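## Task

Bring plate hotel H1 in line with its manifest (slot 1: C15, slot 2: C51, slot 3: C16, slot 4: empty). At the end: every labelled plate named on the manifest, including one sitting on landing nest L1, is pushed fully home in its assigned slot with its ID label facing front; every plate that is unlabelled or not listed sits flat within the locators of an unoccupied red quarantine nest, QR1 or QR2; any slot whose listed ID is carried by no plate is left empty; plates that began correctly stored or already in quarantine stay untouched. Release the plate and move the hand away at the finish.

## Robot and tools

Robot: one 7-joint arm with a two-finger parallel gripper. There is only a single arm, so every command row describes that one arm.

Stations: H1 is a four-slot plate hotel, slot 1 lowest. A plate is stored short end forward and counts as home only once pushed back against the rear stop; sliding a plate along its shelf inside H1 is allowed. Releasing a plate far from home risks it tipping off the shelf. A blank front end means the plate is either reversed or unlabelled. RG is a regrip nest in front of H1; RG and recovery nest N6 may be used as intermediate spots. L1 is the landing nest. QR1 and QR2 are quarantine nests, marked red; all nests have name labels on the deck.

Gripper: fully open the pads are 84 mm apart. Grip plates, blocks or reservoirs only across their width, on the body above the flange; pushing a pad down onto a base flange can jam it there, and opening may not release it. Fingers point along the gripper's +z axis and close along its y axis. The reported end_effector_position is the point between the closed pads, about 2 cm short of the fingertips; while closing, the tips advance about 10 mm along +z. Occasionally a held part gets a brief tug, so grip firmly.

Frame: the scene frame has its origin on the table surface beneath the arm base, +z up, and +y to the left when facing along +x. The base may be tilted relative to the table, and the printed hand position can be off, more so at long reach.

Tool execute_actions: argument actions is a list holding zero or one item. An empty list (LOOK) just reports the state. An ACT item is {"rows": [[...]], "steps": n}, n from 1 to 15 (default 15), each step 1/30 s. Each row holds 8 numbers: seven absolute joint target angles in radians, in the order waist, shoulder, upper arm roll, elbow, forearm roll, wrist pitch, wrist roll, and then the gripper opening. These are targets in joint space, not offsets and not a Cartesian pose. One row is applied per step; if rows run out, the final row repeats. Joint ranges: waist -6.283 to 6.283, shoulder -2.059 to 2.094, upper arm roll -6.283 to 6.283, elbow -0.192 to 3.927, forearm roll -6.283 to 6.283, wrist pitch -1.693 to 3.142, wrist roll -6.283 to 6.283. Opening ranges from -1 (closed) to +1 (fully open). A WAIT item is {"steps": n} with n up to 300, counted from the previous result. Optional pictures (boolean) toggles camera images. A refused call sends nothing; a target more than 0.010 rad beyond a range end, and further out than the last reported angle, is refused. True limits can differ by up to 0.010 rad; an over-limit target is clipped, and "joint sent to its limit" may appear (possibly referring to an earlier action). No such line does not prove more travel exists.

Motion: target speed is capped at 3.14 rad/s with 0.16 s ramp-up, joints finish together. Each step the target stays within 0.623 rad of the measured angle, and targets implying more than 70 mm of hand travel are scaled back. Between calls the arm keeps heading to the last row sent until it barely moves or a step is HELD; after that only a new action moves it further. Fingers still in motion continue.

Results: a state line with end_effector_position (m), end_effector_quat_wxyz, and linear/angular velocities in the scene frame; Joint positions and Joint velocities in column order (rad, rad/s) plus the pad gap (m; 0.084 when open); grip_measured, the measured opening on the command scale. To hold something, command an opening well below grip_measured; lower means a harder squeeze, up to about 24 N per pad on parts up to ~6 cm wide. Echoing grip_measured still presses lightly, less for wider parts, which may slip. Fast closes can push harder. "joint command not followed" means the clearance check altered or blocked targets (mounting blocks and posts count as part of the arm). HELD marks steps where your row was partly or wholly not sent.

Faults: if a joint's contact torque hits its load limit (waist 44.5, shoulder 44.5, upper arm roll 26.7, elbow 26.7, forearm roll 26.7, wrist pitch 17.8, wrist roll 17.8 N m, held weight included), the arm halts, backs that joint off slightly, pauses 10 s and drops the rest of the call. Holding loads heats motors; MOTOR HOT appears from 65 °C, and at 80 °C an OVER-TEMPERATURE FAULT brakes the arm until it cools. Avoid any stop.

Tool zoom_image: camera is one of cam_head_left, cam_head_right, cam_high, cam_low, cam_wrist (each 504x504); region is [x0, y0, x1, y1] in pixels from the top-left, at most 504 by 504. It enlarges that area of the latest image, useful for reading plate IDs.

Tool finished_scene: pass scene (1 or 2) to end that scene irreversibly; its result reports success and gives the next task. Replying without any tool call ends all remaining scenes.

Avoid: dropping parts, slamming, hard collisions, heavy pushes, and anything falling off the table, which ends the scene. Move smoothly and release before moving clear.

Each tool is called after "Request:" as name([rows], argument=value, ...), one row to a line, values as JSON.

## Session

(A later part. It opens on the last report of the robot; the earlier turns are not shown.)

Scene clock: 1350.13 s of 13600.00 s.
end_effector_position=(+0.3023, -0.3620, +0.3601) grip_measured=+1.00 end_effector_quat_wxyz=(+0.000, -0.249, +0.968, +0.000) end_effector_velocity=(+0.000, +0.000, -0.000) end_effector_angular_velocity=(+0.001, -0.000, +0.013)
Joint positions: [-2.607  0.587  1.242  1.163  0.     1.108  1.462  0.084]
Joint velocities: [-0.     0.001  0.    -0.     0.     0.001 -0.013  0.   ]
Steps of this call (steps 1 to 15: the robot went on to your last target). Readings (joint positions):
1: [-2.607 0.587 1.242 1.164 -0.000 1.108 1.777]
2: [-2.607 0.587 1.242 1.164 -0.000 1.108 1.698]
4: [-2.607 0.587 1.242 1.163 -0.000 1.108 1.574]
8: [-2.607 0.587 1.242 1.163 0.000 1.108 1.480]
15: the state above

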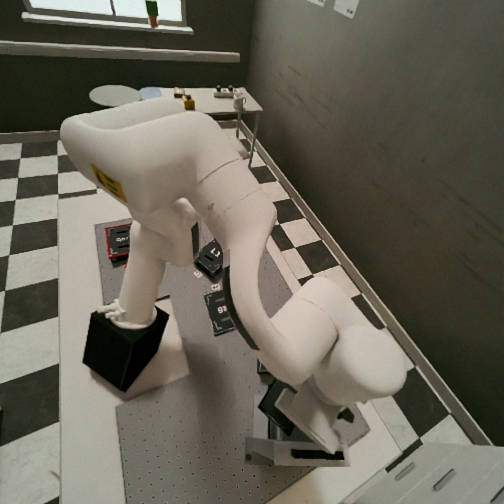

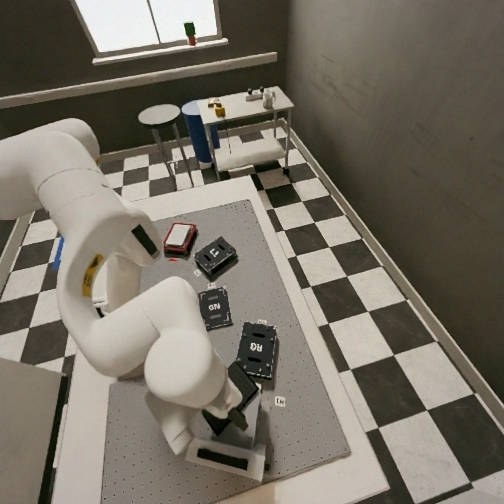

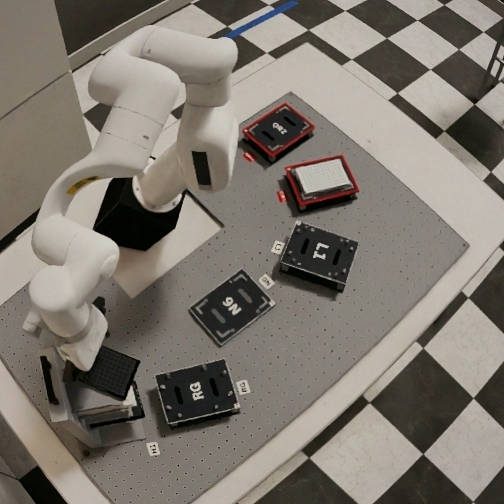

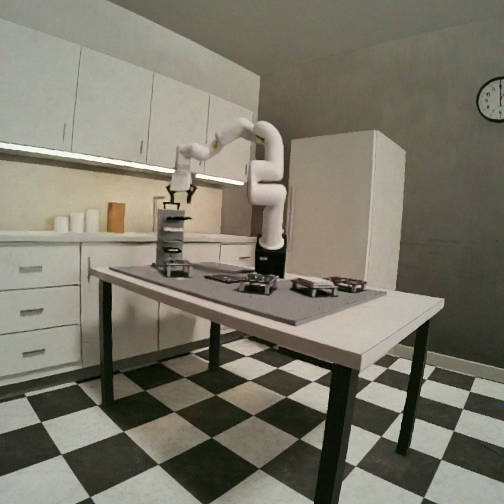

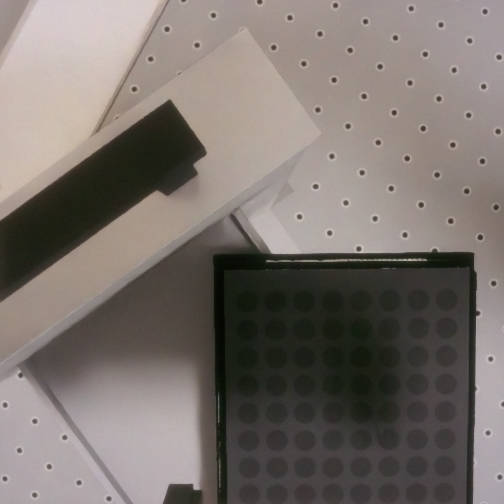

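Request:
execute_actions([
  {"rows":[[-2.601,0.5877,1.2365,1.155,0,1.096,1.4607,1],[-2.5945,0.5889,1.231,1.146,0,1.083,1.4607,1],[-2.5875,0.5902,1.225,1.1378,0,1.0704,1.4607,1],[-2.5804,0.5916,1.2191,1.1294,0,1.0579,1.4607,1],[-2.5725,0.5933,1.2127,1.1217,0,1.0455,1.4607,1],[-2.5645,0.595,1.206,1.1142,0,1.033,1.4607,1],[-2.556,0.5968,1.199,1.107,0,1.021,1.4607,1],[-2.5475,0.5988,1.192,1.1,0,1.0086,1.4607,1],[-2.5388,0.6008,1.1848,1.093,0,0.9963,1.4607,1],[-2.53,0.6029,1.1775,1.086,0,0.984,1.4607,1],[-2.521,0.6051,1.17,1.0793,0,0.9716,1.4607,1],[-2.5118,0.6074,1.1625,1.0727,0,0.9593,1.4607,1]],"steps":15},
], pictures=false)

Request:
execute_actions([
  {"steps":12},
])

Request:
zoom_image(camera="cam_wrist", region=[140, 250, 394, 504])

Scene clock: 1371.97 s of 13600.00 s.
end_effector_position=(+0.3025, -0.3618, +0.3109) grip_measured=+1.00 end_effector_quat_wxyz=(+0.000, -0.250, +0.968, +0.001) end_effector_velocity=(+0.000, +0.008, -0.077) end_effector_angular_velocity=(+0.022, +0.006, +0.005)
Joint positions: [-2.522  0.605  1.171  1.08  -0.     0.975  1.461  0.084]
Joint velocities: [ 0.142  0.036 -0.111 -0.118  0.001 -0.184  0.    -0.   ]
Steps of this call (steps 1 to 15: the robot went on to your last target; steps 16 to 90: nothing new was sent; then 18.33 s passed at rest; steps 91 to 105: all 15 steps of this action). Readings (joint positions):
91: [-2.607 0.587 1.242 1.163 0.000 1.107 1.461]
92: [-2.606 0.587 1.241 1.162 0.000 1.105 1.461]
94: [-2.600 0.588 1.235 1.154 -0.000 1.093 1.461]
98: [-2.576 0.593 1.215 1.126 -0.000 1.052 1.461]
105: the state above

Scene clock: 1372.37 s of 13600.00 s.
end_effector_position=(+0.3025, -0.3626, +0.3064) grip_measured=+1.00 end_effector_quat_wxyz=(+0.000, -0.250, +0.968, -0.000) end_effector_velocity=(-0.000, +0.001, -0.002) end_effector_angular_velocity=(+0.004, +0.001, +0.001)
Joint positions: [-2.512  0.607  1.163  1.073  0.     0.959  1.461  0.084]
Joint velocities: [ 0.002  0.002 -0.001 -0.003 -0.    -0.001 -0.    -0.   ]
Steps of this call (steps 1 to 12: the robot went on to your last target). Readings (joint positions):
1: [-2.518 0.606 1.168 1.077 -0.000 0.970 1.461]
2: [-2.516 0.607 1.166 1.075 0.000 0.966 1.461]
4: [-2.514 0.607 1.164 1.074 0.000 0.962 1.461]
8: [-2.513 0.607 1.163 1.074 -0.000 0.960 1.461]
12: the state above

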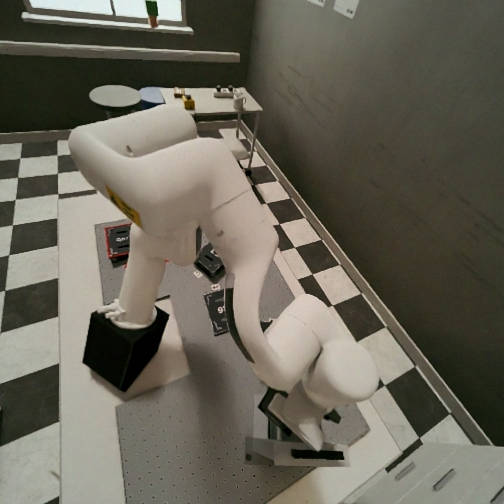

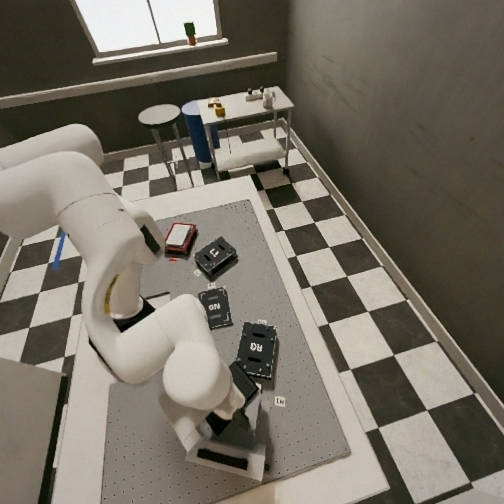

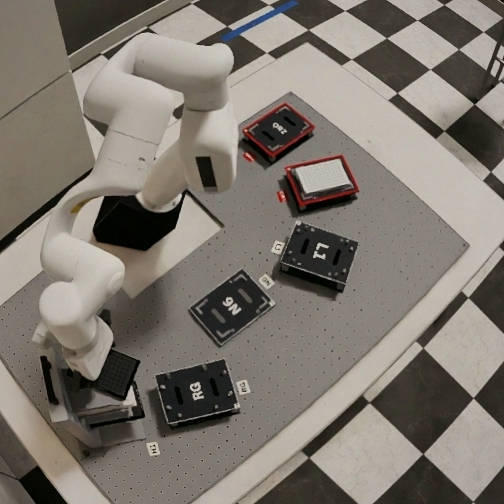

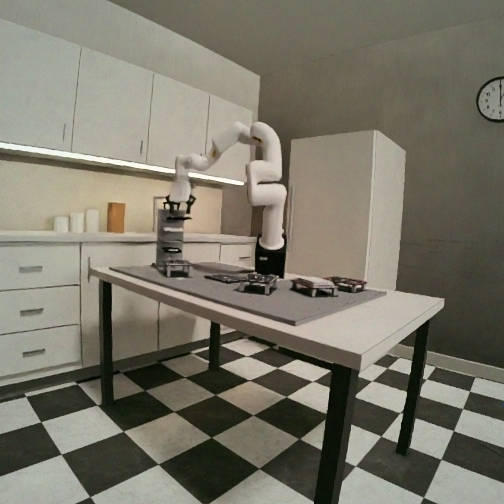

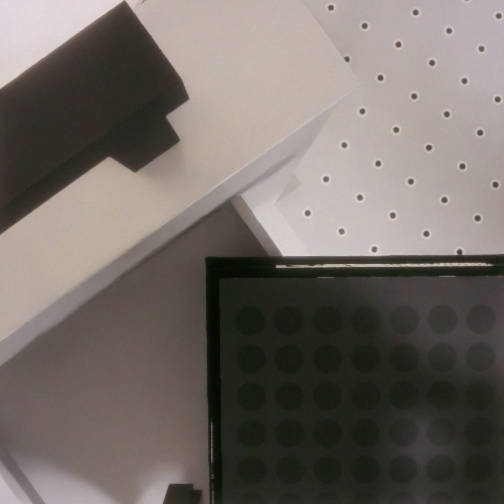

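Region (140, 250, 394, 504) of cam_wrist's 504x504 image, scaled by 1.984, with more detail than that image has.

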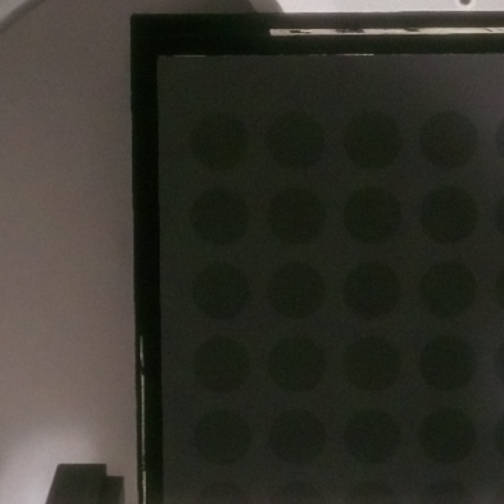

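Request:
execute_actions([
  {"rows":[[-2.502,0.61,1.1543,1.081,0,0.969,1.4607,1],[-2.492,0.6127,1.1461,1.0892,0,0.9788,1.4607,1],[-2.482,0.6153,1.138,1.0975,0,0.9885,1.4607,1],[-2.472,0.618,1.1298,1.1057,0,0.9983,1.4607,1],[-2.462,0.6206,1.1216,1.114,0,1.008,1.4607,1],[-2.4517,0.6233,1.1134,1.1222,0,1.0178,1.4607,1]],"steps":14},
], pictures=false)

Request:
execute_actions([
  {"rows":[[-2.4489,0.6241,1.1111,1.1197,0,1.0134,1.4607,1],[-2.446,0.625,1.1088,1.1172,0,1.009,1.4607,1],[-2.4432,0.6258,1.1065,1.1146,0,1.0047,1.4607,1],[-2.4404,0.6267,1.1042,1.1121,0,1.0003,1.4607,1],[-2.4376,0.6275,1.102,1.1096,0,0.9959,1.4607,1],[-2.4347,0.6283,1.0997,1.1071,0,0.9915,1.4607,1],[-2.4319,0.6292,1.0974,1.1046,0,0.9871,1.4607,1],[-2.4291,0.63,1.0951,1.102,0,0.9828,1.4607,1],[-2.4262,0.6309,1.0928,1.0995,0,0.9784,1.4607,1],[-2.4234,0.6317,1.0905,1.097,0,0.974,1.4607,1]],"steps":15},
], pictures=false)

Request:
execute_actions([
  {"steps":8},
])

Request:
zoom_image(camera="cam_wrist", region=[140, 250, 394, 504])

Scene clock: 1416.17 s of 13600.00 s.
end_effector_position=(+0.3027, -0.3628, +0.3031) grip_measured=+1.00 end_effector_quat_wxyz=(-0.003, -0.250, +0.968, +0.023) end_effector_velocity=(-0.002, -0.001, +0.000) end_effector_angular_velocity=(+0.011, +0.005, -0.005)
Joint positions: [-2.453  0.623  1.115  1.121  0.     1.016  1.461  0.084]
Joint velocities: [ 0.013  0.004 -0.015  0.014  0.001  0.018 -0.    -0.   ]
Steps of this call (steps 1 to 30: the robot went on to your last target; steps 31 to 90: nothing new was sent; then 40.33 s passed at rest; steps 91 to 104: all 14 steps of this action). Readings (joint positions):
91: [-2.512 0.607 1.162 1.073 0.000 0.960 1.461]
92: [-2.510 0.608 1.161 1.075 0.000 0.962 1.461]
94: [-2.500 0.610 1.152 1.083 -0.000 0.971 1.461]
98: [-2.468 0.619 1.127 1.109 -0.000 1.001 1.461]
104: the state above

Scene clock: 1416.67 s of 13600.00 s.
end_effector_position=(+0.3024, -0.3619, +0.2876) grip_measured=+1.00 end_effector_quat_wxyz=(-0.003, -0.250, +0.968, +0.024) end_effector_velocity=(-0.001, -0.003, -0.007) end_effector_angular_velocity=(-0.009, -0.002, -0.003)
Joint positions: [-2.425  0.631  1.092  1.098  0.     0.976  1.461  0.084]
Joint velocities: [ 0.016  0.003 -0.016 -0.01   0.    -0.029  0.     0.   ]
Steps of this call (steps 1 to 15: all 15 steps of this action). Readings (joint positions):
1: [-2.452 0.623 1.114 1.121 -0.000 1.017 1.461]
2: [-2.452 0.623 1.113 1.121 -0.000 1.016 1.461]
4: [-2.449 0.624 1.111 1.119 -0.000 1.012 1.461]
8: [-2.439 0.627 1.103 1.110 0.000 0.997 1.461]
15: the state above

Scene clock: 1416.93 s of 13600.00 s.
end_effector_position=(+0.3023, -0.3622, +0.2872) grip_measured=+1.00 end_effector_quat_wxyz=(-0.003, -0.250, +0.968, +0.023) end_effector_velocity=(-0.001, +0.001, -0.001) end_effector_angular_velocity=(+0.001, +0.002, -0.001)
Joint positions: [-2.424  0.632  1.091  1.097 -0.     0.974  1.461  0.084]
Joint velocities: [ 0.001 -0.001 -0.001 -0.002 -0.     0.     0.001  0.   ]
Steps of this call (steps 1 to 8: the robot went on to your last target). Readings (joint positions):
1: [-2.424 0.632 1.091 1.098 0.000 0.976 1.461]
2: [-2.424 0.632 1.091 1.098 0.000 0.975 1.461]
4: [-2.424 0.632 1.091 1.097 -0.000 0.974 1.461]
8: the state above

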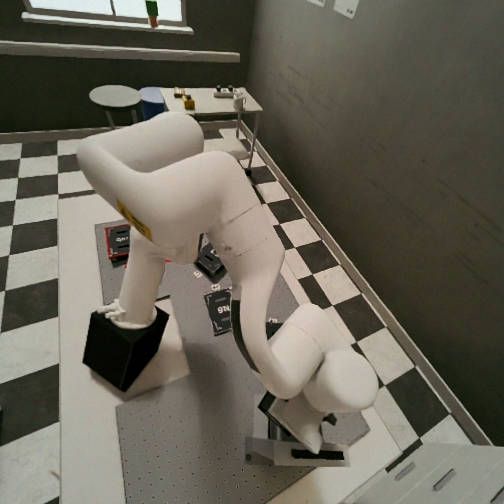

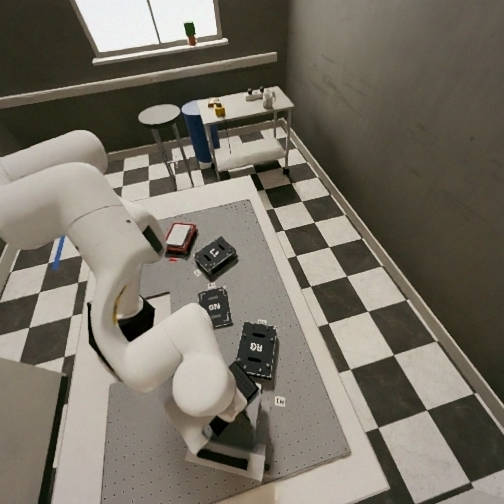

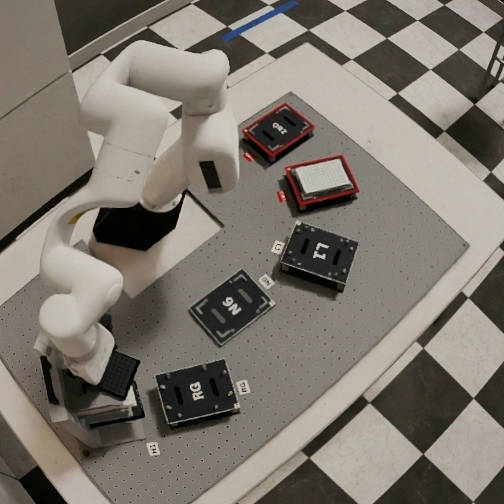

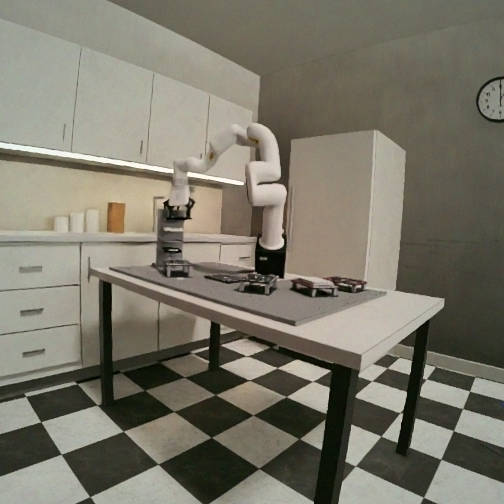

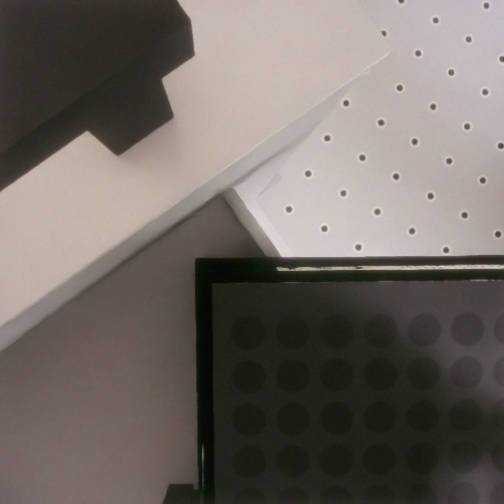

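Region (140, 250, 394, 504) of cam_wrist's 504x504 image, scaled by 1.984, with more detail than that image has.

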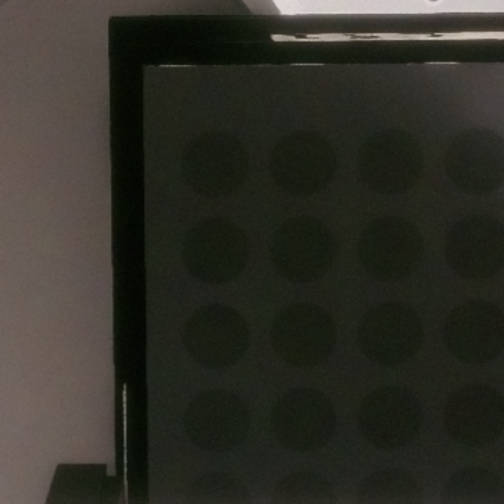

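Request:
execute_actions([
  {"rows":[[-2.4216,0.6322,1.0891,1.0954,0,0.9713,1.4607,1],[-2.4216,0.6322,1.0891,1.0954,0,0.9713,1.4607,1],[-2.4216,0.6322,1.0891,1.0954,0,0.9713,1.4607,1],[-2.4216,0.6322,1.0891,1.0954,0,0.9713,1.4607,1],[-2.4216,0.6322,1.0891,1.0954,0,0.9713,1.4607,0.95],[-2.4216,0.6322,1.0891,1.0954,0,0.9713,1.4607,0.92],[-2.4216,0.6322,1.0891,1.0954,0,0.9713,1.4607,0.89],[-2.4216,0.6322,1.0891,1.0954,0,0.9713,1.4607,0.86],[-2.4216,0.6322,1.0891,1.0954,0,0.9713,1.4607,0.8],[-2.4216,0.6322,1.0891,1.0954,0,0.9713,1.4607,0.7],[-2.4216,0.6322,1.0891,1.0954,0,0.9713,1.4607,0.5],[-2.4216,0.6322,1.0891,1.0954,0,0.9713,1.4607,0.2],[-2.4216,0.6322,1.0891,1.0954,0,0.9713,1.4607,-0.2],[-2.4216,0.6322,1.0891,1.0954,0,0.9713,1.4607,-0.6],[-2.4216,0.6322,1.0891,1.0954,0,0.9713,1.4607,-1]],"steps":15},
], pictures=false)

Request:
execute_actions([
  {"rows":[[-2.4216,0.6322,1.0891,1.0954,0,0.9713,1.4607,-1],[-2.4216,0.6322,1.0891,1.0954,0,0.9713,1.4607,-1],[-2.4216,0.6322,1.0891,1.0954,0,0.9713,1.4607,-1],[-2.4262,0.6309,1.0928,1.0995,0,0.9784,1.4607,-1],[-2.4319,0.6292,1.0974,1.1046,0,0.9871,1.4607,-1],[-2.4422,0.6264,1.1058,1.1004,0,0.9836,1.4607,-1],[-2.4525,0.6236,1.1142,1.0961,0,0.98,1.4607,-1],[-2.4628,0.6208,1.1226,1.0919,0,0.9765,1.4607,-1],[-2.4731,0.618,1.131,1.0877,0,0.973,1.4607,-1],[-2.4833,0.6152,1.1393,1.0834,0,0.9694,1.47,-1],[-2.4936,0.6124,1.1477,1.0792,0,0.9659,1.49,-1],[-2.5039,0.6096,1.1561,1.0749,0,0.9623,1.52,-1],[-2.5142,0.6068,1.1645,1.0707,0,0.9588,1.56,-1],[-2.5142,0.6068,1.1645,1.0707,0,0.9588,1.61,-1],[-2.5142,0.6068,1.1645,1.0707,0,0.9588,1.67,-1]],"steps":15},
], pictures=false)

Request:
execute_actions([
  {"rows":[[-2.5142,0.6068,1.1645,1.0707,0,0.9588,1.745,-1],[-2.5142,0.6068,1.1645,1.0707,0,0.9588,1.825,-1],[-2.5142,0.6068,1.1645,1.0707,0,0.9588,1.905,-1],[-2.5142,0.6068,1.1645,1.0707,0,0.9588,1.985,-1],[-2.5142,0.6068,1.1645,1.0707,0,0.9588,2.065,-1],[-2.5142,0.6068,1.1645,1.0707,0,0.9588,2.145,-1],[-2.5142,0.6068,1.1645,1.0707,0,0.9588,2.225,-1],[-2.5142,0.6068,1.1645,1.0707,0,0.9588,2.305,-1],[-2.5142,0.6068,1.1645,1.0707,0,0.9588,2.385,-1],[-2.5142,0.6068,1.1645,1.0707,0,0.9588,2.465,-1],[-2.5142,0.6068,1.1645,1.0707,0,0.9588,2.545,-1],[-2.5142,0.6068,1.1645,1.0707,0,0.9588,2.625,-1],[-2.5142,0.6068,1.1645,1.0707,0,0.9588,2.705,-1],[-2.5142,0.6068,1.1645,1.0707,0,0.9588,2.785,-1],[-2.5142,0.6068,1.1645,1.0707,0,0.9588,2.865,-1]],"steps":15},
], pictures=false)

Request:
execute_actions([
  {"rows":[[-2.5142,0.6068,1.1645,1.0707,0,0.9588,2.945,-1],[-2.5142,0.6068,1.1645,1.0707,0,0.9588,3.025,-1],[-2.5142,0.6068,1.1645,1.0707,0,0.9588,3.105,-1],[-2.5142,0.6068,1.1645,1.0707,0,0.9588,3.185,-1],[-2.5142,0.6068,1.1645,1.0707,0,0.9588,3.265,-1],[-2.5142,0.6068,1.1645,1.0707,0,0.9588,3.345,-1],[-2.5142,0.6068,1.1645,1.0707,0,0.9588,3.425,-1],[-2.5142,0.6068,1.1645,1.0707,0,0.9588,3.505,-1],[-2.5142,0.6068,1.1645,1.0707,0,0.9588,3.585,-1],[-2.5142,0.6068,1.1645,1.0707,0,0.9588,3.665,-1],[-2.5142,0.6068,1.1645,1.0707,0,0.9588,3.745,-1],[-2.5142,0.6068,1.1645,1.0707,0,0.9588,3.82,-1],[-2.5142,0.6068,1.1645,1.0707,0,0.9588,3.885,-1],[-2.5142,0.6068,1.1645,1.0707,0,0.9588,3.94,-1],[-2.5142,0.6068,1.1645,1.0707,0,0.9588,3.98,-1]],"steps":15},
], pictures=false)

Request:
execute_actions([
  {"rows":[[-2.5042,0.6097,1.1569,1.0792,0,0.9608,3.9976,-1],[-2.49,0.6138,1.1461,1.0913,0,0.9636,3.9976,-1],[-2.474,0.6184,1.1339,1.105,0,0.9668,3.9976,-1],[-2.458,0.623,1.1218,1.1187,0,0.97,3.9976,-1],[-2.442,0.6276,1.1096,1.1323,0,0.9732,3.9976,-1],[-2.426,0.6322,1.0974,1.146,0,0.9764,3.9976,-1],[-2.41,0.6368,1.0852,1.1596,0,0.9796,3.9976,-1],[-2.394,0.6414,1.0731,1.1733,0,0.9828,3.9976,-1],[-2.378,0.646,1.0609,1.1869,0,0.986,3.9976,-1],[-2.364,0.65,1.0503,1.1989,0,0.9888,3.9976,-1],[-2.3546,0.6527,1.0431,1.2069,0,0.9907,3.9976,-1],[-2.3498,0.6545,1.0393,1.2031,0,0.9835,3.9976,-1],[-2.345,0.6563,1.0355,1.1993,0,0.9763,3.9976,-1],[-2.3402,0.658,1.0317,1.1956,0,0.9691,3.9976,-1],[-2.3354,0.6598,1.0279,1.1918,0,0.9619,3.9976,-1]],"steps":15},
], pictures=false)

Request:
execute_actions([
  {"steps":14},
])

Request:
zoom_image(camera="cam_wrist", region=[100, 250, 354, 504])

Scene clock: 1448.53 s of 13600.00 s.
end_effector_position=(+0.3024, -0.3621, +0.2863) grip_measured=+0.93 end_effector_quat_wxyz=(-0.003, -0.250, +0.968, +0.023) end_effector_velocity=(+0.000, +0.000, -0.000) end_effector_angular_velocity=(-0.000, +0.000, +0.001)
Joint positions: [-2.422  0.632  1.089  1.096  0.     0.971  1.461  0.082]
Joint velocities: [ 0.     0.     0.     0.    -0.001 -0.     0.     0.   ]
Steps of this call (steps 1 to 15: the robot went on to your last target; steps 16 to 90: nothing new was sent; then 28.10 s passed at rest; steps 91 to 105: all 15 steps of this action). Readings (joint positions):
91: [-2.423 0.632 1.090 1.097 0.000 0.974 1.461]
92: [-2.423 0.632 1.090 1.097 0.000 0.973 1.461]
94: [-2.422 0.632 1.090 1.096 -0.000 0.972 1.461]
98: [-2.422 0.632 1.089 1.096 0.000 0.972 1.461]
105: the state above

Scene clock: 1449.03 s of 13600.00 s.
end_effector_position=(+0.3023, -0.3622, +0.3028) grip_measured=+0.93 end_effector_quat_wxyz=(-0.001, -0.222, +0.975, +0.006) end_effector_velocity=(-0.002, -0.000, +0.039) end_effector_angular_velocity=(-0.115, -0.034, -0.756)
Joint positions: [-2.494  0.612  1.148  1.079 -0.     0.966  1.517  0.081]
Joint velocities: [-0.212 -0.06   0.17  -0.081  0.    -0.065  0.753  0.   ]
Steps of this call (steps 1 to 15: all 15 steps of this action). Readings (joint positions):
1: [-2.422 0.632 1.089 1.096 0.000 0.971 1.461]
2: [-2.422 0.632 1.089 1.096 0.000 0.971 1.461]
4: [-2.422 0.632 1.089 1.096 0.000 0.972 1.461]
8: [-2.434 0.629 1.100 1.098 -0.000 0.979 1.461]
15: the state above

Scene clock: 1449.53 s of 13600.00 s.
end_effector_position=(+0.3023, -0.3620, +0.3061) grip_measured=+0.93 end_effector_quat_wxyz=(+0.000, +0.242, +0.970, +0.000) end_effector_velocity=(-0.000, -0.001, +0.001) end_effector_angular_velocity=(-0.001, +0.000, -2.343)
Joint positions: [-2.514  0.607  1.164  1.071  0.     0.959  2.454  0.081]
Joint velocities: [-0.001 -0.001 -0.    -0.     0.001 -0.001  2.341  0.   ]
Steps of this call (steps 1 to 15: all 15 steps of this action). Readings (joint positions):
1: [-2.500 0.611 1.153 1.077 -0.000 0.964 1.546]
2: [-2.505 0.609 1.156 1.075 -0.000 0.962 1.582]
4: [-2.510 0.608 1.161 1.073 -0.000 0.960 1.675]
8: [-2.513 0.607 1.164 1.071 0.000 0.959 1.926]
15: the state above

Scene clock: 1450.03 s of 13600.00 s.
end_effector_position=(+0.3023, -0.3620, +0.3062) grip_measured=+0.93 end_effector_quat_wxyz=(+0.000, +0.744, +0.668, +0.000) end_effector_velocity=(-0.001, -0.000, +0.000) end_effector_angular_velocity=(+0.001, +0.000, -2.270)
Joint positions: [-2.514  0.607  1.165  1.071  0.     0.959  3.644  0.081]
Joint velocities: [-0.    -0.    -0.001 -0.     0.    -0.     2.269 -0.   ]
Steps of this call (steps 1 to 15: all 15 steps of this action). Readings (joint positions):
1: [-2.514 0.607 1.164 1.071 0.000 0.959 2.532]
2: [-2.514 0.607 1.164 1.071 0.000 0.959 2.611]
4: [-2.514 0.607 1.164 1.071 0.000 0.959 2.770]
8: [-2.514 0.607 1.164 1.071 0.000 0.959 3.088]
15: the state above

Scene clock: 1450.53 s of 13600.00 s.
end_effector_position=(+0.3183, -0.3896, +0.3033) grip_measured=+0.93 end_effector_quat_wxyz=(+0.001, +0.848, +0.531, +0.000) end_effector_velocity=(+0.011, -0.023, -0.060) end_effector_angular_velocity=(+0.009, +0.009, -0.008)
Joint positions: [-2.359  0.652  1.047  1.194  0.     0.979  3.996  0.081]
Joint velocities: [ 0.234  0.076 -0.183  0.037 -0.    -0.111  0.012 -0.   ]
Steps of this call (steps 1 to 15: all 15 steps of this action). Readings (joint positions):
1: [-2.514 0.607 1.165 1.071 0.000 0.959 3.718]
2: [-2.514 0.607 1.164 1.071 0.000 0.959 3.787]
4: [-2.508 0.609 1.159 1.076 0.000 0.961 3.896]
8: [-2.452 0.625 1.117 1.124 0.000 0.971 3.980]
15: the state above

Scene clock: 1451.00 s of 13600.00 s.
end_effector_position=(+0.3188, -0.3913, +0.2952) grip_measured=+0.93 end_effector_quat_wxyz=(+0.000, +0.848, +0.530, +0.000) end_effector_velocity=(+0.000, +0.001, -0.001) end_effector_angular_velocity=(+0.002, +0.001, +0.002)
Joint positions: [-2.336  0.66   1.028  1.192  0.     0.962  3.998  0.081]
Joint velocities: [ 0.002  0.001 -0.001 -0.    -0.     0.    -0.     0.   ]
Steps of this call (steps 1 to 14: the robot went on to your last target). Readings (joint positions):
1: [-2.352 0.654 1.041 1.194 0.000 0.975 3.997]
2: [-2.347 0.656 1.037 1.193 -0.000 0.971 3.997]
4: [-2.340 0.658 1.032 1.191 -0.000 0.966 3.997]
8: [-2.337 0.659 1.029 1.192 -0.000 0.963 3.997]
14: the state above

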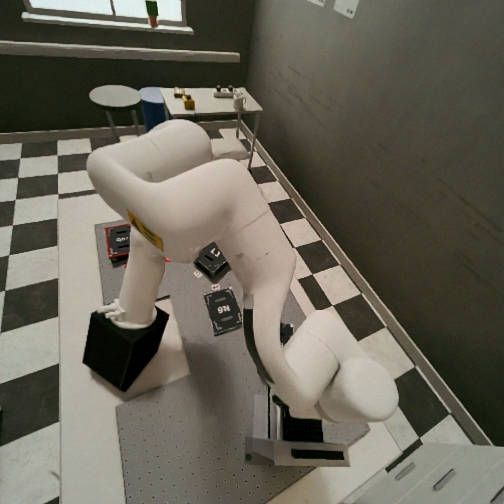

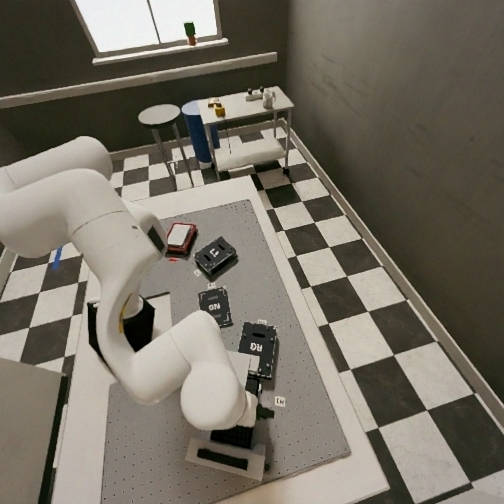

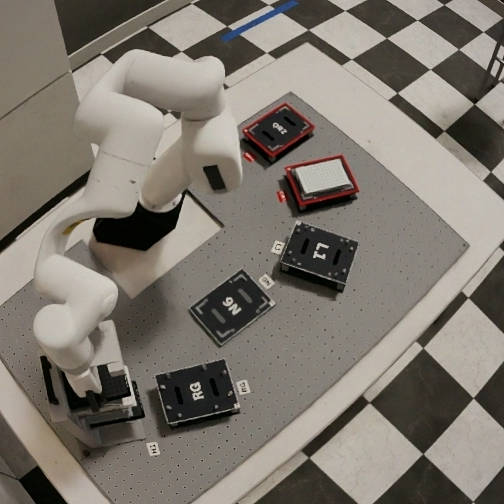

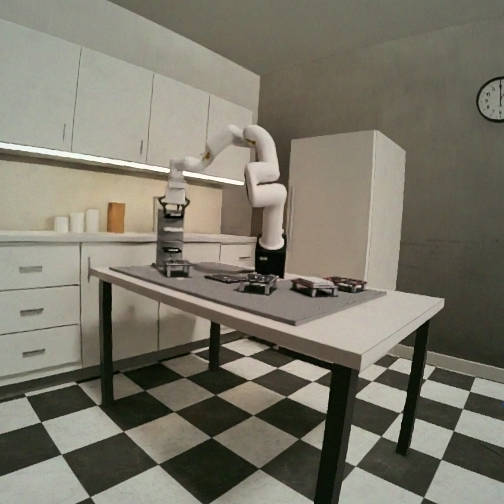

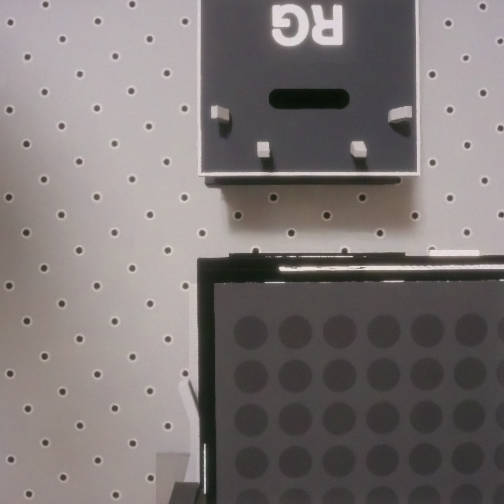

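Region (100, 250, 354, 504) of cam_wrist's 504x504 image, scaled by 1.984, with more detail than that image has.

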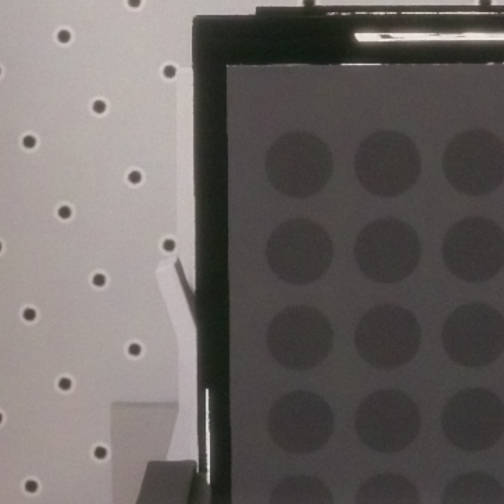

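Request:
execute_actions([
  {"rows":[[-2.3314,0.6612,1.0248,1.1956,0,0.9628,3.9976,-1],[-2.3314,0.6612,1.0248,1.1956,0,0.9628,3.9976,-1],[-2.3314,0.6612,1.0248,1.1956,0,0.9628,3.9976,-1],[-2.3314,0.6612,1.0248,1.1956,0,0.9628,3.9976,-1],[-2.3295,0.6619,1.0233,1.1942,0,0.96,3.9976,-1],[-2.3277,0.6626,1.0218,1.1928,0,0.9573,3.9976,-1],[-2.3258,0.6633,1.0204,1.1914,0,0.9545,3.9976,-1],[-2.324,0.664,1.0189,1.19,0,0.9518,3.9976,-1],[-2.3221,0.6647,1.0174,1.1885,0,0.949,3.9976,-1],[-2.3202,0.6653,1.0159,1.1871,0,0.9463,3.9976,-1],[-2.3184,0.666,1.0144,1.1857,0,0.9435,3.9976,-1],[-2.3165,0.6667,1.013,1.1843,0,0.9408,3.9976,-1],[-2.3147,0.6674,1.0115,1.1829,0,0.938,3.9976,-1],[-2.3128,0.6681,1.01,1.1815,0,0.9353,3.9976,-1]],"steps":15},
], pictures=false)

Request:
execute_actions([
  {"steps":10},
])

Request:
zoom_image(camera="cam_wrist", region=[100, 250, 354, 504])

Scene clock: 1463.73 s of 13600.00 s.
end_effector_position=(+0.3195, -0.3920, +0.2872) grip_measured=+0.93 end_effector_quat_wxyz=(+0.000, +0.848, +0.530, +0.000) end_effector_velocity=(+0.001, +0.001, -0.028) end_effector_angular_velocity=(+0.002, -0.001, +0.001)
Joint positions: [-2.317  0.666  1.014  1.185  0.     0.942  3.998  0.081]
Joint velocities: [ 0.05   0.02  -0.037 -0.036  0.001 -0.072  0.001  0.   ]
Steps of this call (steps 1 to 30: the robot went on to your last target; steps 31 to 90: nothing new was sent; then 9.23 s passed at rest; steps 91 to 105: all 15 steps of this action). Readings (joint positions):
91: [-2.335 0.660 1.028 1.192 0.000 0.962 3.998]
92: [-2.335 0.660 1.027 1.193 -0.000 0.962 3.998]
94: [-2.333 0.661 1.026 1.194 -0.000 0.962 3.998]
98: [-2.329 0.662 1.023 1.194 0.000 0.959 3.998]
105: the state above

Scene clock: 1464.07 s of 13600.00 s.
end_effector_position=(+0.3193, -0.3923, +0.2850) grip_measured=+0.93 end_effector_quat_wxyz=(+0.001, +0.848, +0.530, -0.000) end_effector_velocity=(-0.000, +0.000, -0.001) end_effector_angular_velocity=(+0.002, +0.000, -0.000)
Joint positions: [-2.313  0.668  1.01   1.182  0.     0.935  3.998  0.082]
Joint velocities: [ 0.001  0.001 -0.001 -0.002  0.    -0.001  0.     0.   ]
Steps of this call (steps 1 to 10: the robot went on to your last target). Readings (joint positions):
1: [-2.316 0.667 1.013 1.184 0.000 0.940 3.998]
2: [-2.315 0.667 1.012 1.183 0.000 0.938 3.998]
4: [-2.314 0.668 1.011 1.183 0.000 0.937 3.998]
8: [-2.313 0.668 1.010 1.182 0.000 0.935 3.998]
10: the state above

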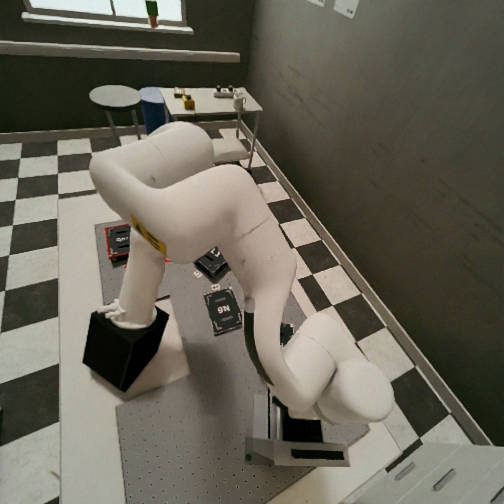

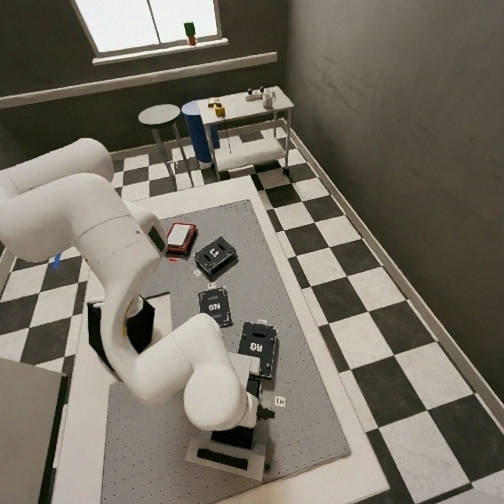

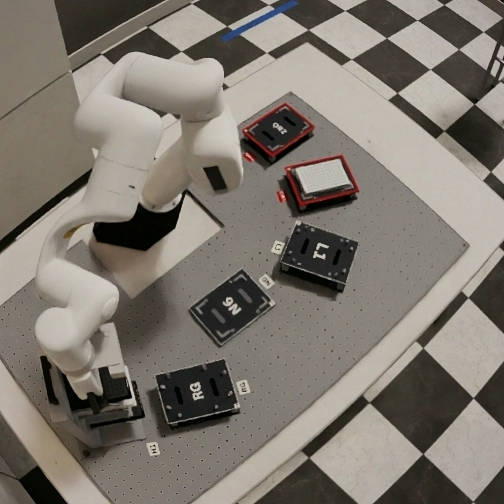

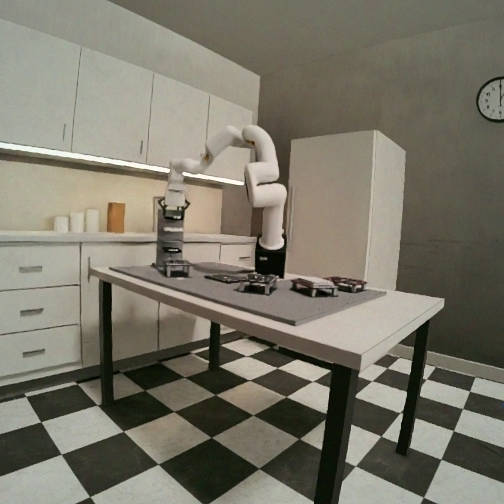

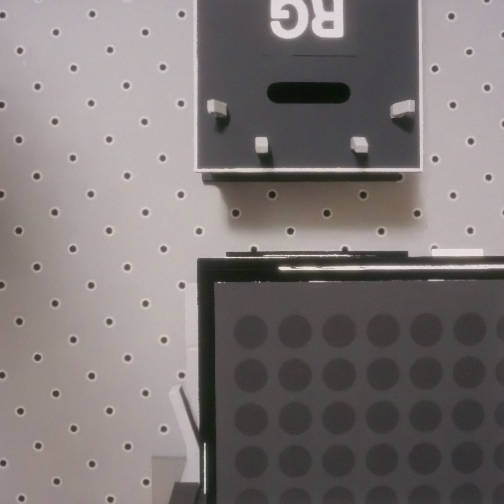

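Region (100, 250, 354, 504) of cam_wrist's 504x504 image, scaled by 1.984, with more detail than that image has.

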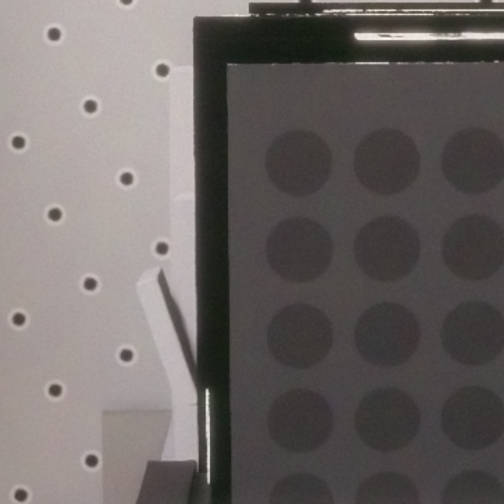

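Request:
execute_actions([
  {"rows":[[-2.3147,0.6674,1.0115,1.1829,0,0.938,3.9976,-1],[-2.3165,0.6667,1.013,1.1843,0,0.9408,3.9976,-1],[-2.3184,0.666,1.0144,1.1857,0,0.9435,3.9976,-1],[-2.3184,0.666,1.0144,1.1857,0,0.9435,3.9976,-1],[-2.3163,0.6667,1.0128,1.1877,0,0.944,3.9976,-1],[-2.3142,0.6674,1.0112,1.1896,0,0.9444,3.9976,-1],[-2.3121,0.6681,1.0096,1.1916,0,0.9449,3.9976,-1],[-2.3121,0.6681,1.0096,1.1916,0,0.9449,3.9976,-1],[-2.3121,0.6681,1.0096,1.1916,0,0.9449,3.9976,-1],[-2.3121,0.6681,1.0096,1.1916,0,0.9449,3.9976,-1],[-2.3121,0.6681,1.0096,1.1916,0,0.9449,3.9976,-1],[-2.3102,0.6688,1.0082,1.1902,0,0.9422,3.9976,-1],[-2.3084,0.6695,1.0067,1.1888,0,0.9394,3.9976,-1],[-2.3065,0.6702,1.0052,1.1874,0,0.9367,3.9976,-1],[-2.3047,0.6709,1.0038,1.186,0,0.934,3.9976,-1]],"steps":15},
], pictures=false)

Request:
execute_actions([
  {"steps":14},
])

Request:
zoom_image(camera="cam_wrist", region=[140, 364, 280, 504])

Scene clock: 1477.97 s of 13600.00 s.
end_effector_position=(+0.3190, -0.3932, +0.2861) grip_measured=+0.93 end_effector_quat_wxyz=(-0.001, +0.848, +0.530, -0.000) end_effector_velocity=(-0.002, -0.006, -0.016) end_effector_angular_velocity=(-0.014, -0.004, -0.005)
Joint positions: [-2.31   0.669  1.007  1.189 -0.     0.942  3.998  0.081]
Joint velocities: [ 0.036  0.014 -0.035 -0.018 -0.    -0.059 -0.001  0.   ]
Steps of this call (steps 1 to 15: the robot went on to your last target; steps 16 to 90: nothing new was sent; then 10.40 s passed at rest; steps 91 to 105: all 15 steps of this action). Readings (joint positions):
91: [-2.313 0.668 1.010 1.182 0.000 0.935 3.998]
92: [-2.313 0.668 1.010 1.182 -0.000 0.936 3.998]
94: [-2.315 0.668 1.012 1.183 0.000 0.938 3.998]
98: [-2.315 0.668 1.012 1.186 0.000 0.944 3.998]
105: the state above

Scene clock: 1478.43 s of 13600.00 s.
end_effector_position=(+0.3195, -0.3934, +0.2836) grip_measured=+0.93 end_effector_quat_wxyz=(+0.000, +0.848, +0.530, -0.000) end_effector_velocity=(+0.001, -0.000, -0.000) end_effector_angular_velocity=(-0.001, -0.001, +0.002)
Joint positions: [-2.305  0.671  1.003  1.186 -0.     0.934  3.998  0.082]
Joint velocities: [ 0.001  0.001  0.001  0.001  0.    -0.002 -0.    -0.   ]
Steps of this call (steps 1 to 14: the robot went on to your last target). Readings (joint positions):
1: [-2.309 0.669 1.006 1.188 -0.000 0.940 3.998]
2: [-2.308 0.670 1.005 1.188 -0.000 0.938 3.998]
4: [-2.306 0.670 1.004 1.187 -0.000 0.936 3.998]
8: [-2.305 0.671 1.003 1.186 -0.000 0.935 3.998]
14: the state above

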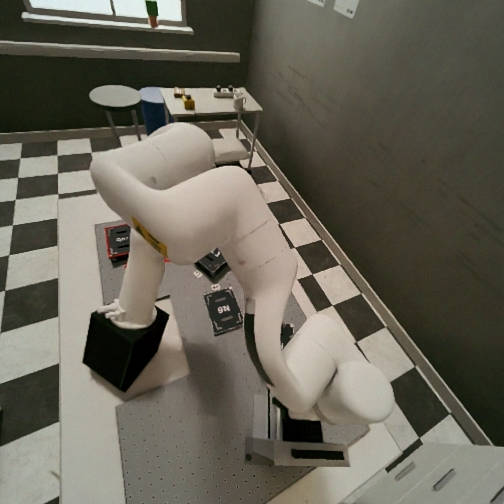

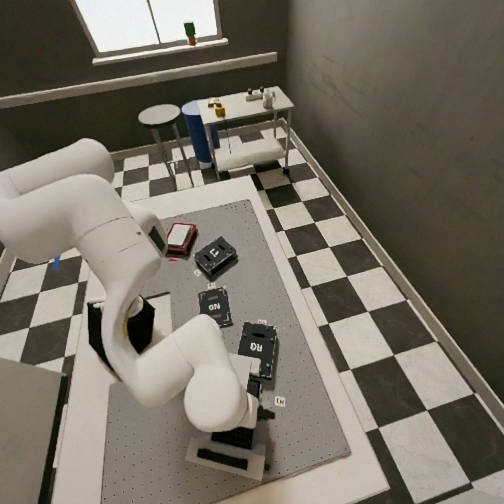

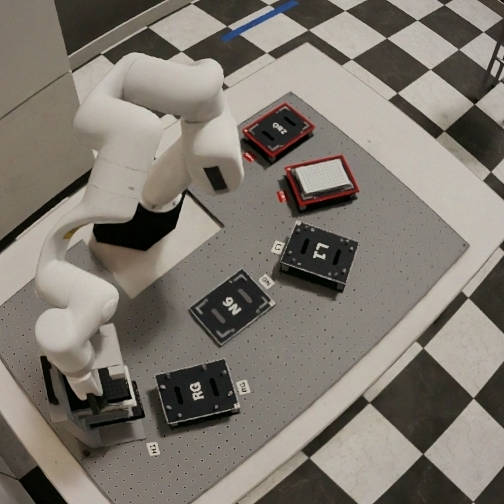

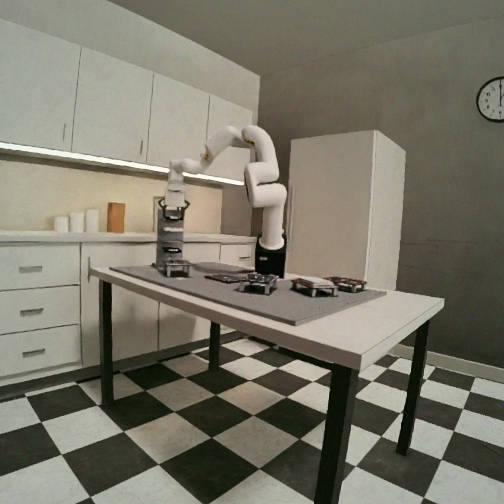

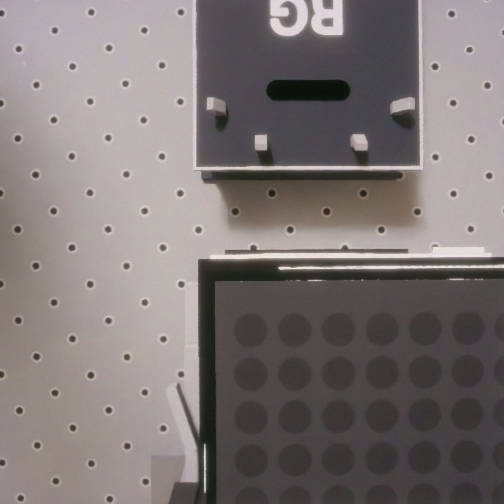

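Region (140, 364, 280, 504) of cam_wrist's 504x504 image, scaled by 3.600, with more detail than that image has.

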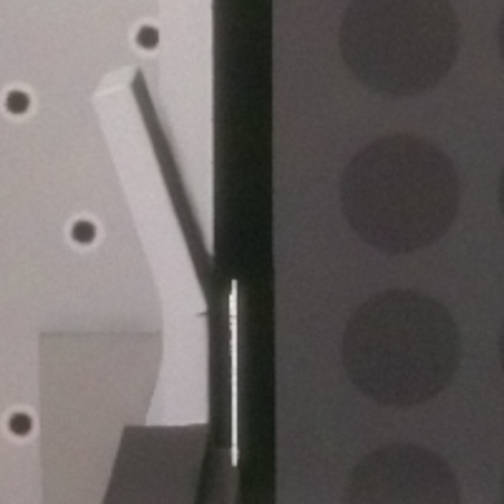

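Request:
execute_actions([
  {"rows":[[-2.3055,0.6706,1.0044,1.1853,0,0.9338,3.9976,0.3],[-2.3055,0.6706,1.0044,1.1853,0,0.9338,3.9976,0.7],[-2.3055,0.6706,1.0044,1.1853,0,0.9338,3.9976,0.85],[-2.3055,0.6706,1.0044,1.1853,0,0.9338,3.9976,0.9],[-2.3055,0.6706,1.0044,1.1853,0,0.9338,3.9976,0.94],[-2.3055,0.6706,1.0044,1.1853,0,0.9338,3.9976,0.97],[-2.3055,0.6706,1.0044,1.1853,0,0.9338,3.9976,1]],"steps":14},
], pictures=false)

Request:
execute_actions([
  {"rows":[[-2.309,0.6693,1.0072,1.188,0,0.939,3.9976,1],[-2.3125,0.668,1.01,1.1907,0,0.9443,3.9976,1],[-2.316,0.6667,1.0128,1.1934,0,0.9495,3.9976,1],[-2.3213,0.6648,1.0169,1.1975,0,0.9574,3.9976,1],[-2.3283,0.6622,1.0225,1.203,0,0.9679,3.9976,1],[-2.3366,0.659,1.029,1.2095,0,0.98,3.9976,1],[-2.345,0.656,1.0358,1.216,0,0.993,3.9976,1],[-2.358,0.6515,1.046,1.229,0,1.014,3.9976,1],[-2.371,0.647,1.056,1.242,0,1.035,3.9976,1],[-2.384,0.6427,1.066,1.255,0,1.056,3.9976,1],[-2.396,0.6388,1.076,1.268,0,1.077,3.9976,1],[-2.407,0.635,1.085,1.281,0,1.098,3.9976,1],[-2.418,0.6318,1.094,1.2945,0,1.12,3.9976,1],[-2.4285,0.6287,1.103,1.308,0,1.141,3.9976,1],[-2.4387,0.6256,1.1111,1.3214,0,1.1622,3.9976,1]],"steps":15},
], pictures=false)

Request:
execute_actions([
  {"steps":12},
])

Request:
zoom_image(camera="cam_wrist", region=[180, 200, 504, 504])

Scene clock: 1496.57 s of 13600.00 s.
end_effector_position=(+0.3198, -0.3927, +0.2831) grip_measured=+1.00 end_effector_quat_wxyz=(-0.001, +0.848, +0.530, +0.000) end_effector_velocity=(-0.001, -0.004, +0.004) end_effector_angular_velocity=(-0.012, -0.003, -0.004)
Joint positions: [-2.305  0.671  1.005  1.185  0.     0.934  3.998  0.084]
Joint velocities: [-0.004 -0.003 -0.003  0.006  0.    -0.003 -0.001  0.001]
Steps of this call (steps 1 to 15: the robot went on to your last target; steps 16 to 90: nothing new was sent; then 14.67 s passed at rest; steps 91 to 104: all 14 steps of this action). Readings (joint positions):
91: [-2.305 0.671 1.004 1.186 0.000 0.934 3.998]
92: [-2.305 0.671 1.004 1.186 0.000 0.934 3.998]
94: [-2.305 0.671 1.004 1.186 0.000 0.934 3.998]
98: [-2.305 0.671 1.004 1.185 0.000 0.934 3.998]
104: the state above

Scene clock: 1497.07 s of 13600.00 s.
end_effector_position=(+0.3198, -0.3939, +0.3412) grip_measured=+1.00 end_effector_quat_wxyz=(+0.002, +0.848, +0.530, -0.000) end_effector_velocity=(-0.004, +0.005, +0.230) end_effector_angular_velocity=(-0.005, -0.000, -0.002)
Joint positions: [-2.397  0.638  1.077  1.272  0.     1.082  3.998  0.084]
Joint velocities: [-0.332 -0.107  0.264  0.382 -0.     0.602 -0.     0.   ]
Steps of this call (steps 1 to 15: all 15 steps of this action). Readings (joint positions):
1: [-2.305 0.671 1.005 1.185 0.000 0.934 3.998]
2: [-2.306 0.671 1.005 1.185 0.000 0.935 3.998]
4: [-2.310 0.669 1.008 1.188 0.000 0.941 3.998]
8: [-2.327 0.663 1.022 1.202 0.000 0.967 3.998]
15: the state above

Scene clock: 1497.47 s of 13600.00 s.
end_effector_position=(+0.3193, -0.3910, +0.3693) grip_measured=+1.00 end_effector_quat_wxyz=(-0.001, +0.848, +0.531, +0.000) end_effector_velocity=(-0.001, -0.002, +0.005) end_effector_angular_velocity=(-0.005, -0.001, -0.002)
Joint positions: [-2.438  0.626  1.111  1.32   0.     1.162  3.998  0.084]
Joint velocities: [-0.005 -0.001  0.002  0.009 -0.     0.007 -0.     0.   ]
Steps of this call (steps 1 to 12: the robot went on to your last target). Readings (joint positions):
1: [-2.408 0.635 1.086 1.285 0.000 1.102 3.998]
2: [-2.418 0.632 1.094 1.297 0.000 1.120 3.998]
4: [-2.431 0.627 1.104 1.313 0.000 1.143 3.998]
8: [-2.437 0.626 1.110 1.319 -0.000 1.159 3.998]
12: the state above

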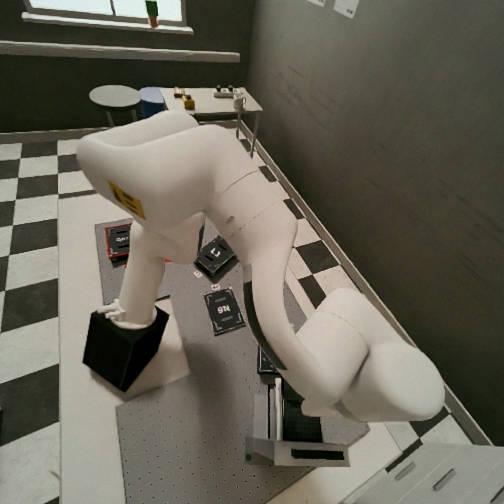

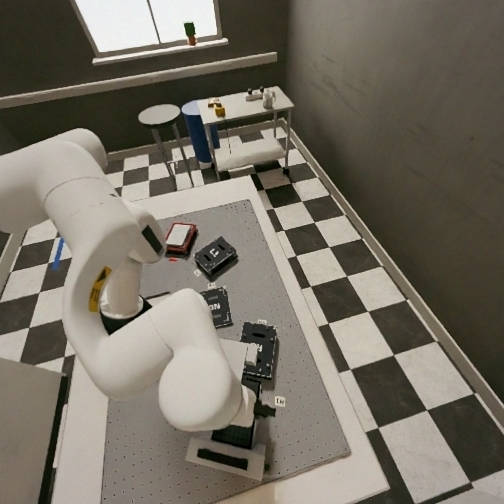

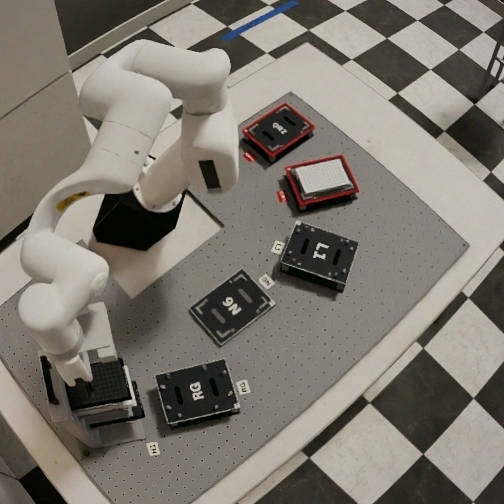

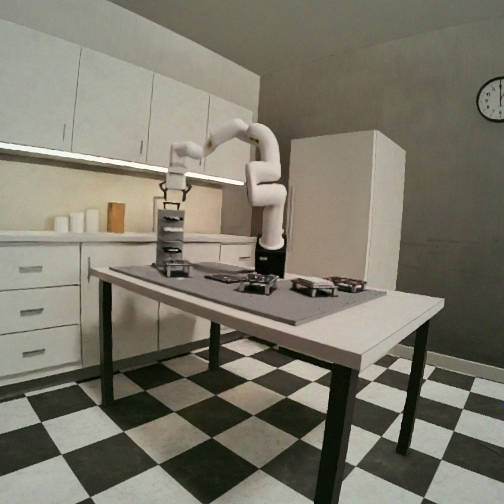

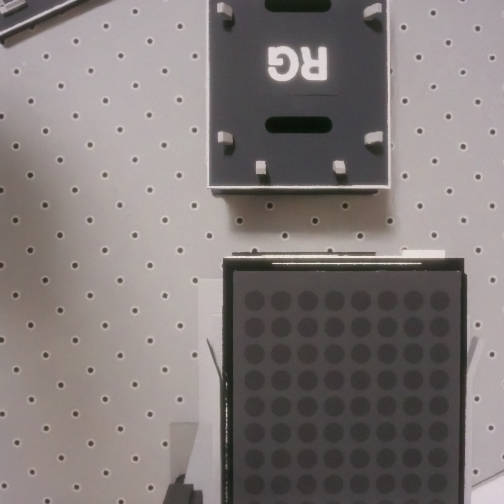

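Region (180, 200, 504, 504) of cam_wrist's 504x504 image, scaled by 1.556, with more detail than that image has; it fills the top 473 rows of this view, and the rest is white.

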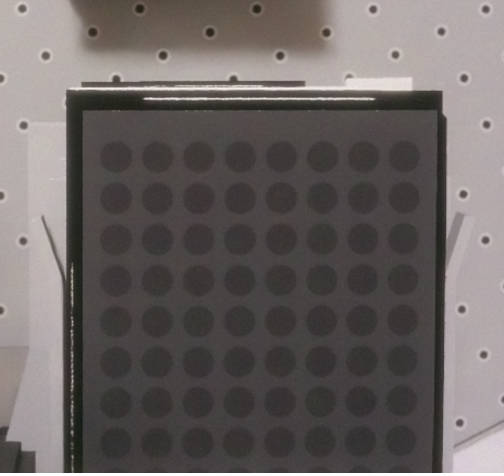

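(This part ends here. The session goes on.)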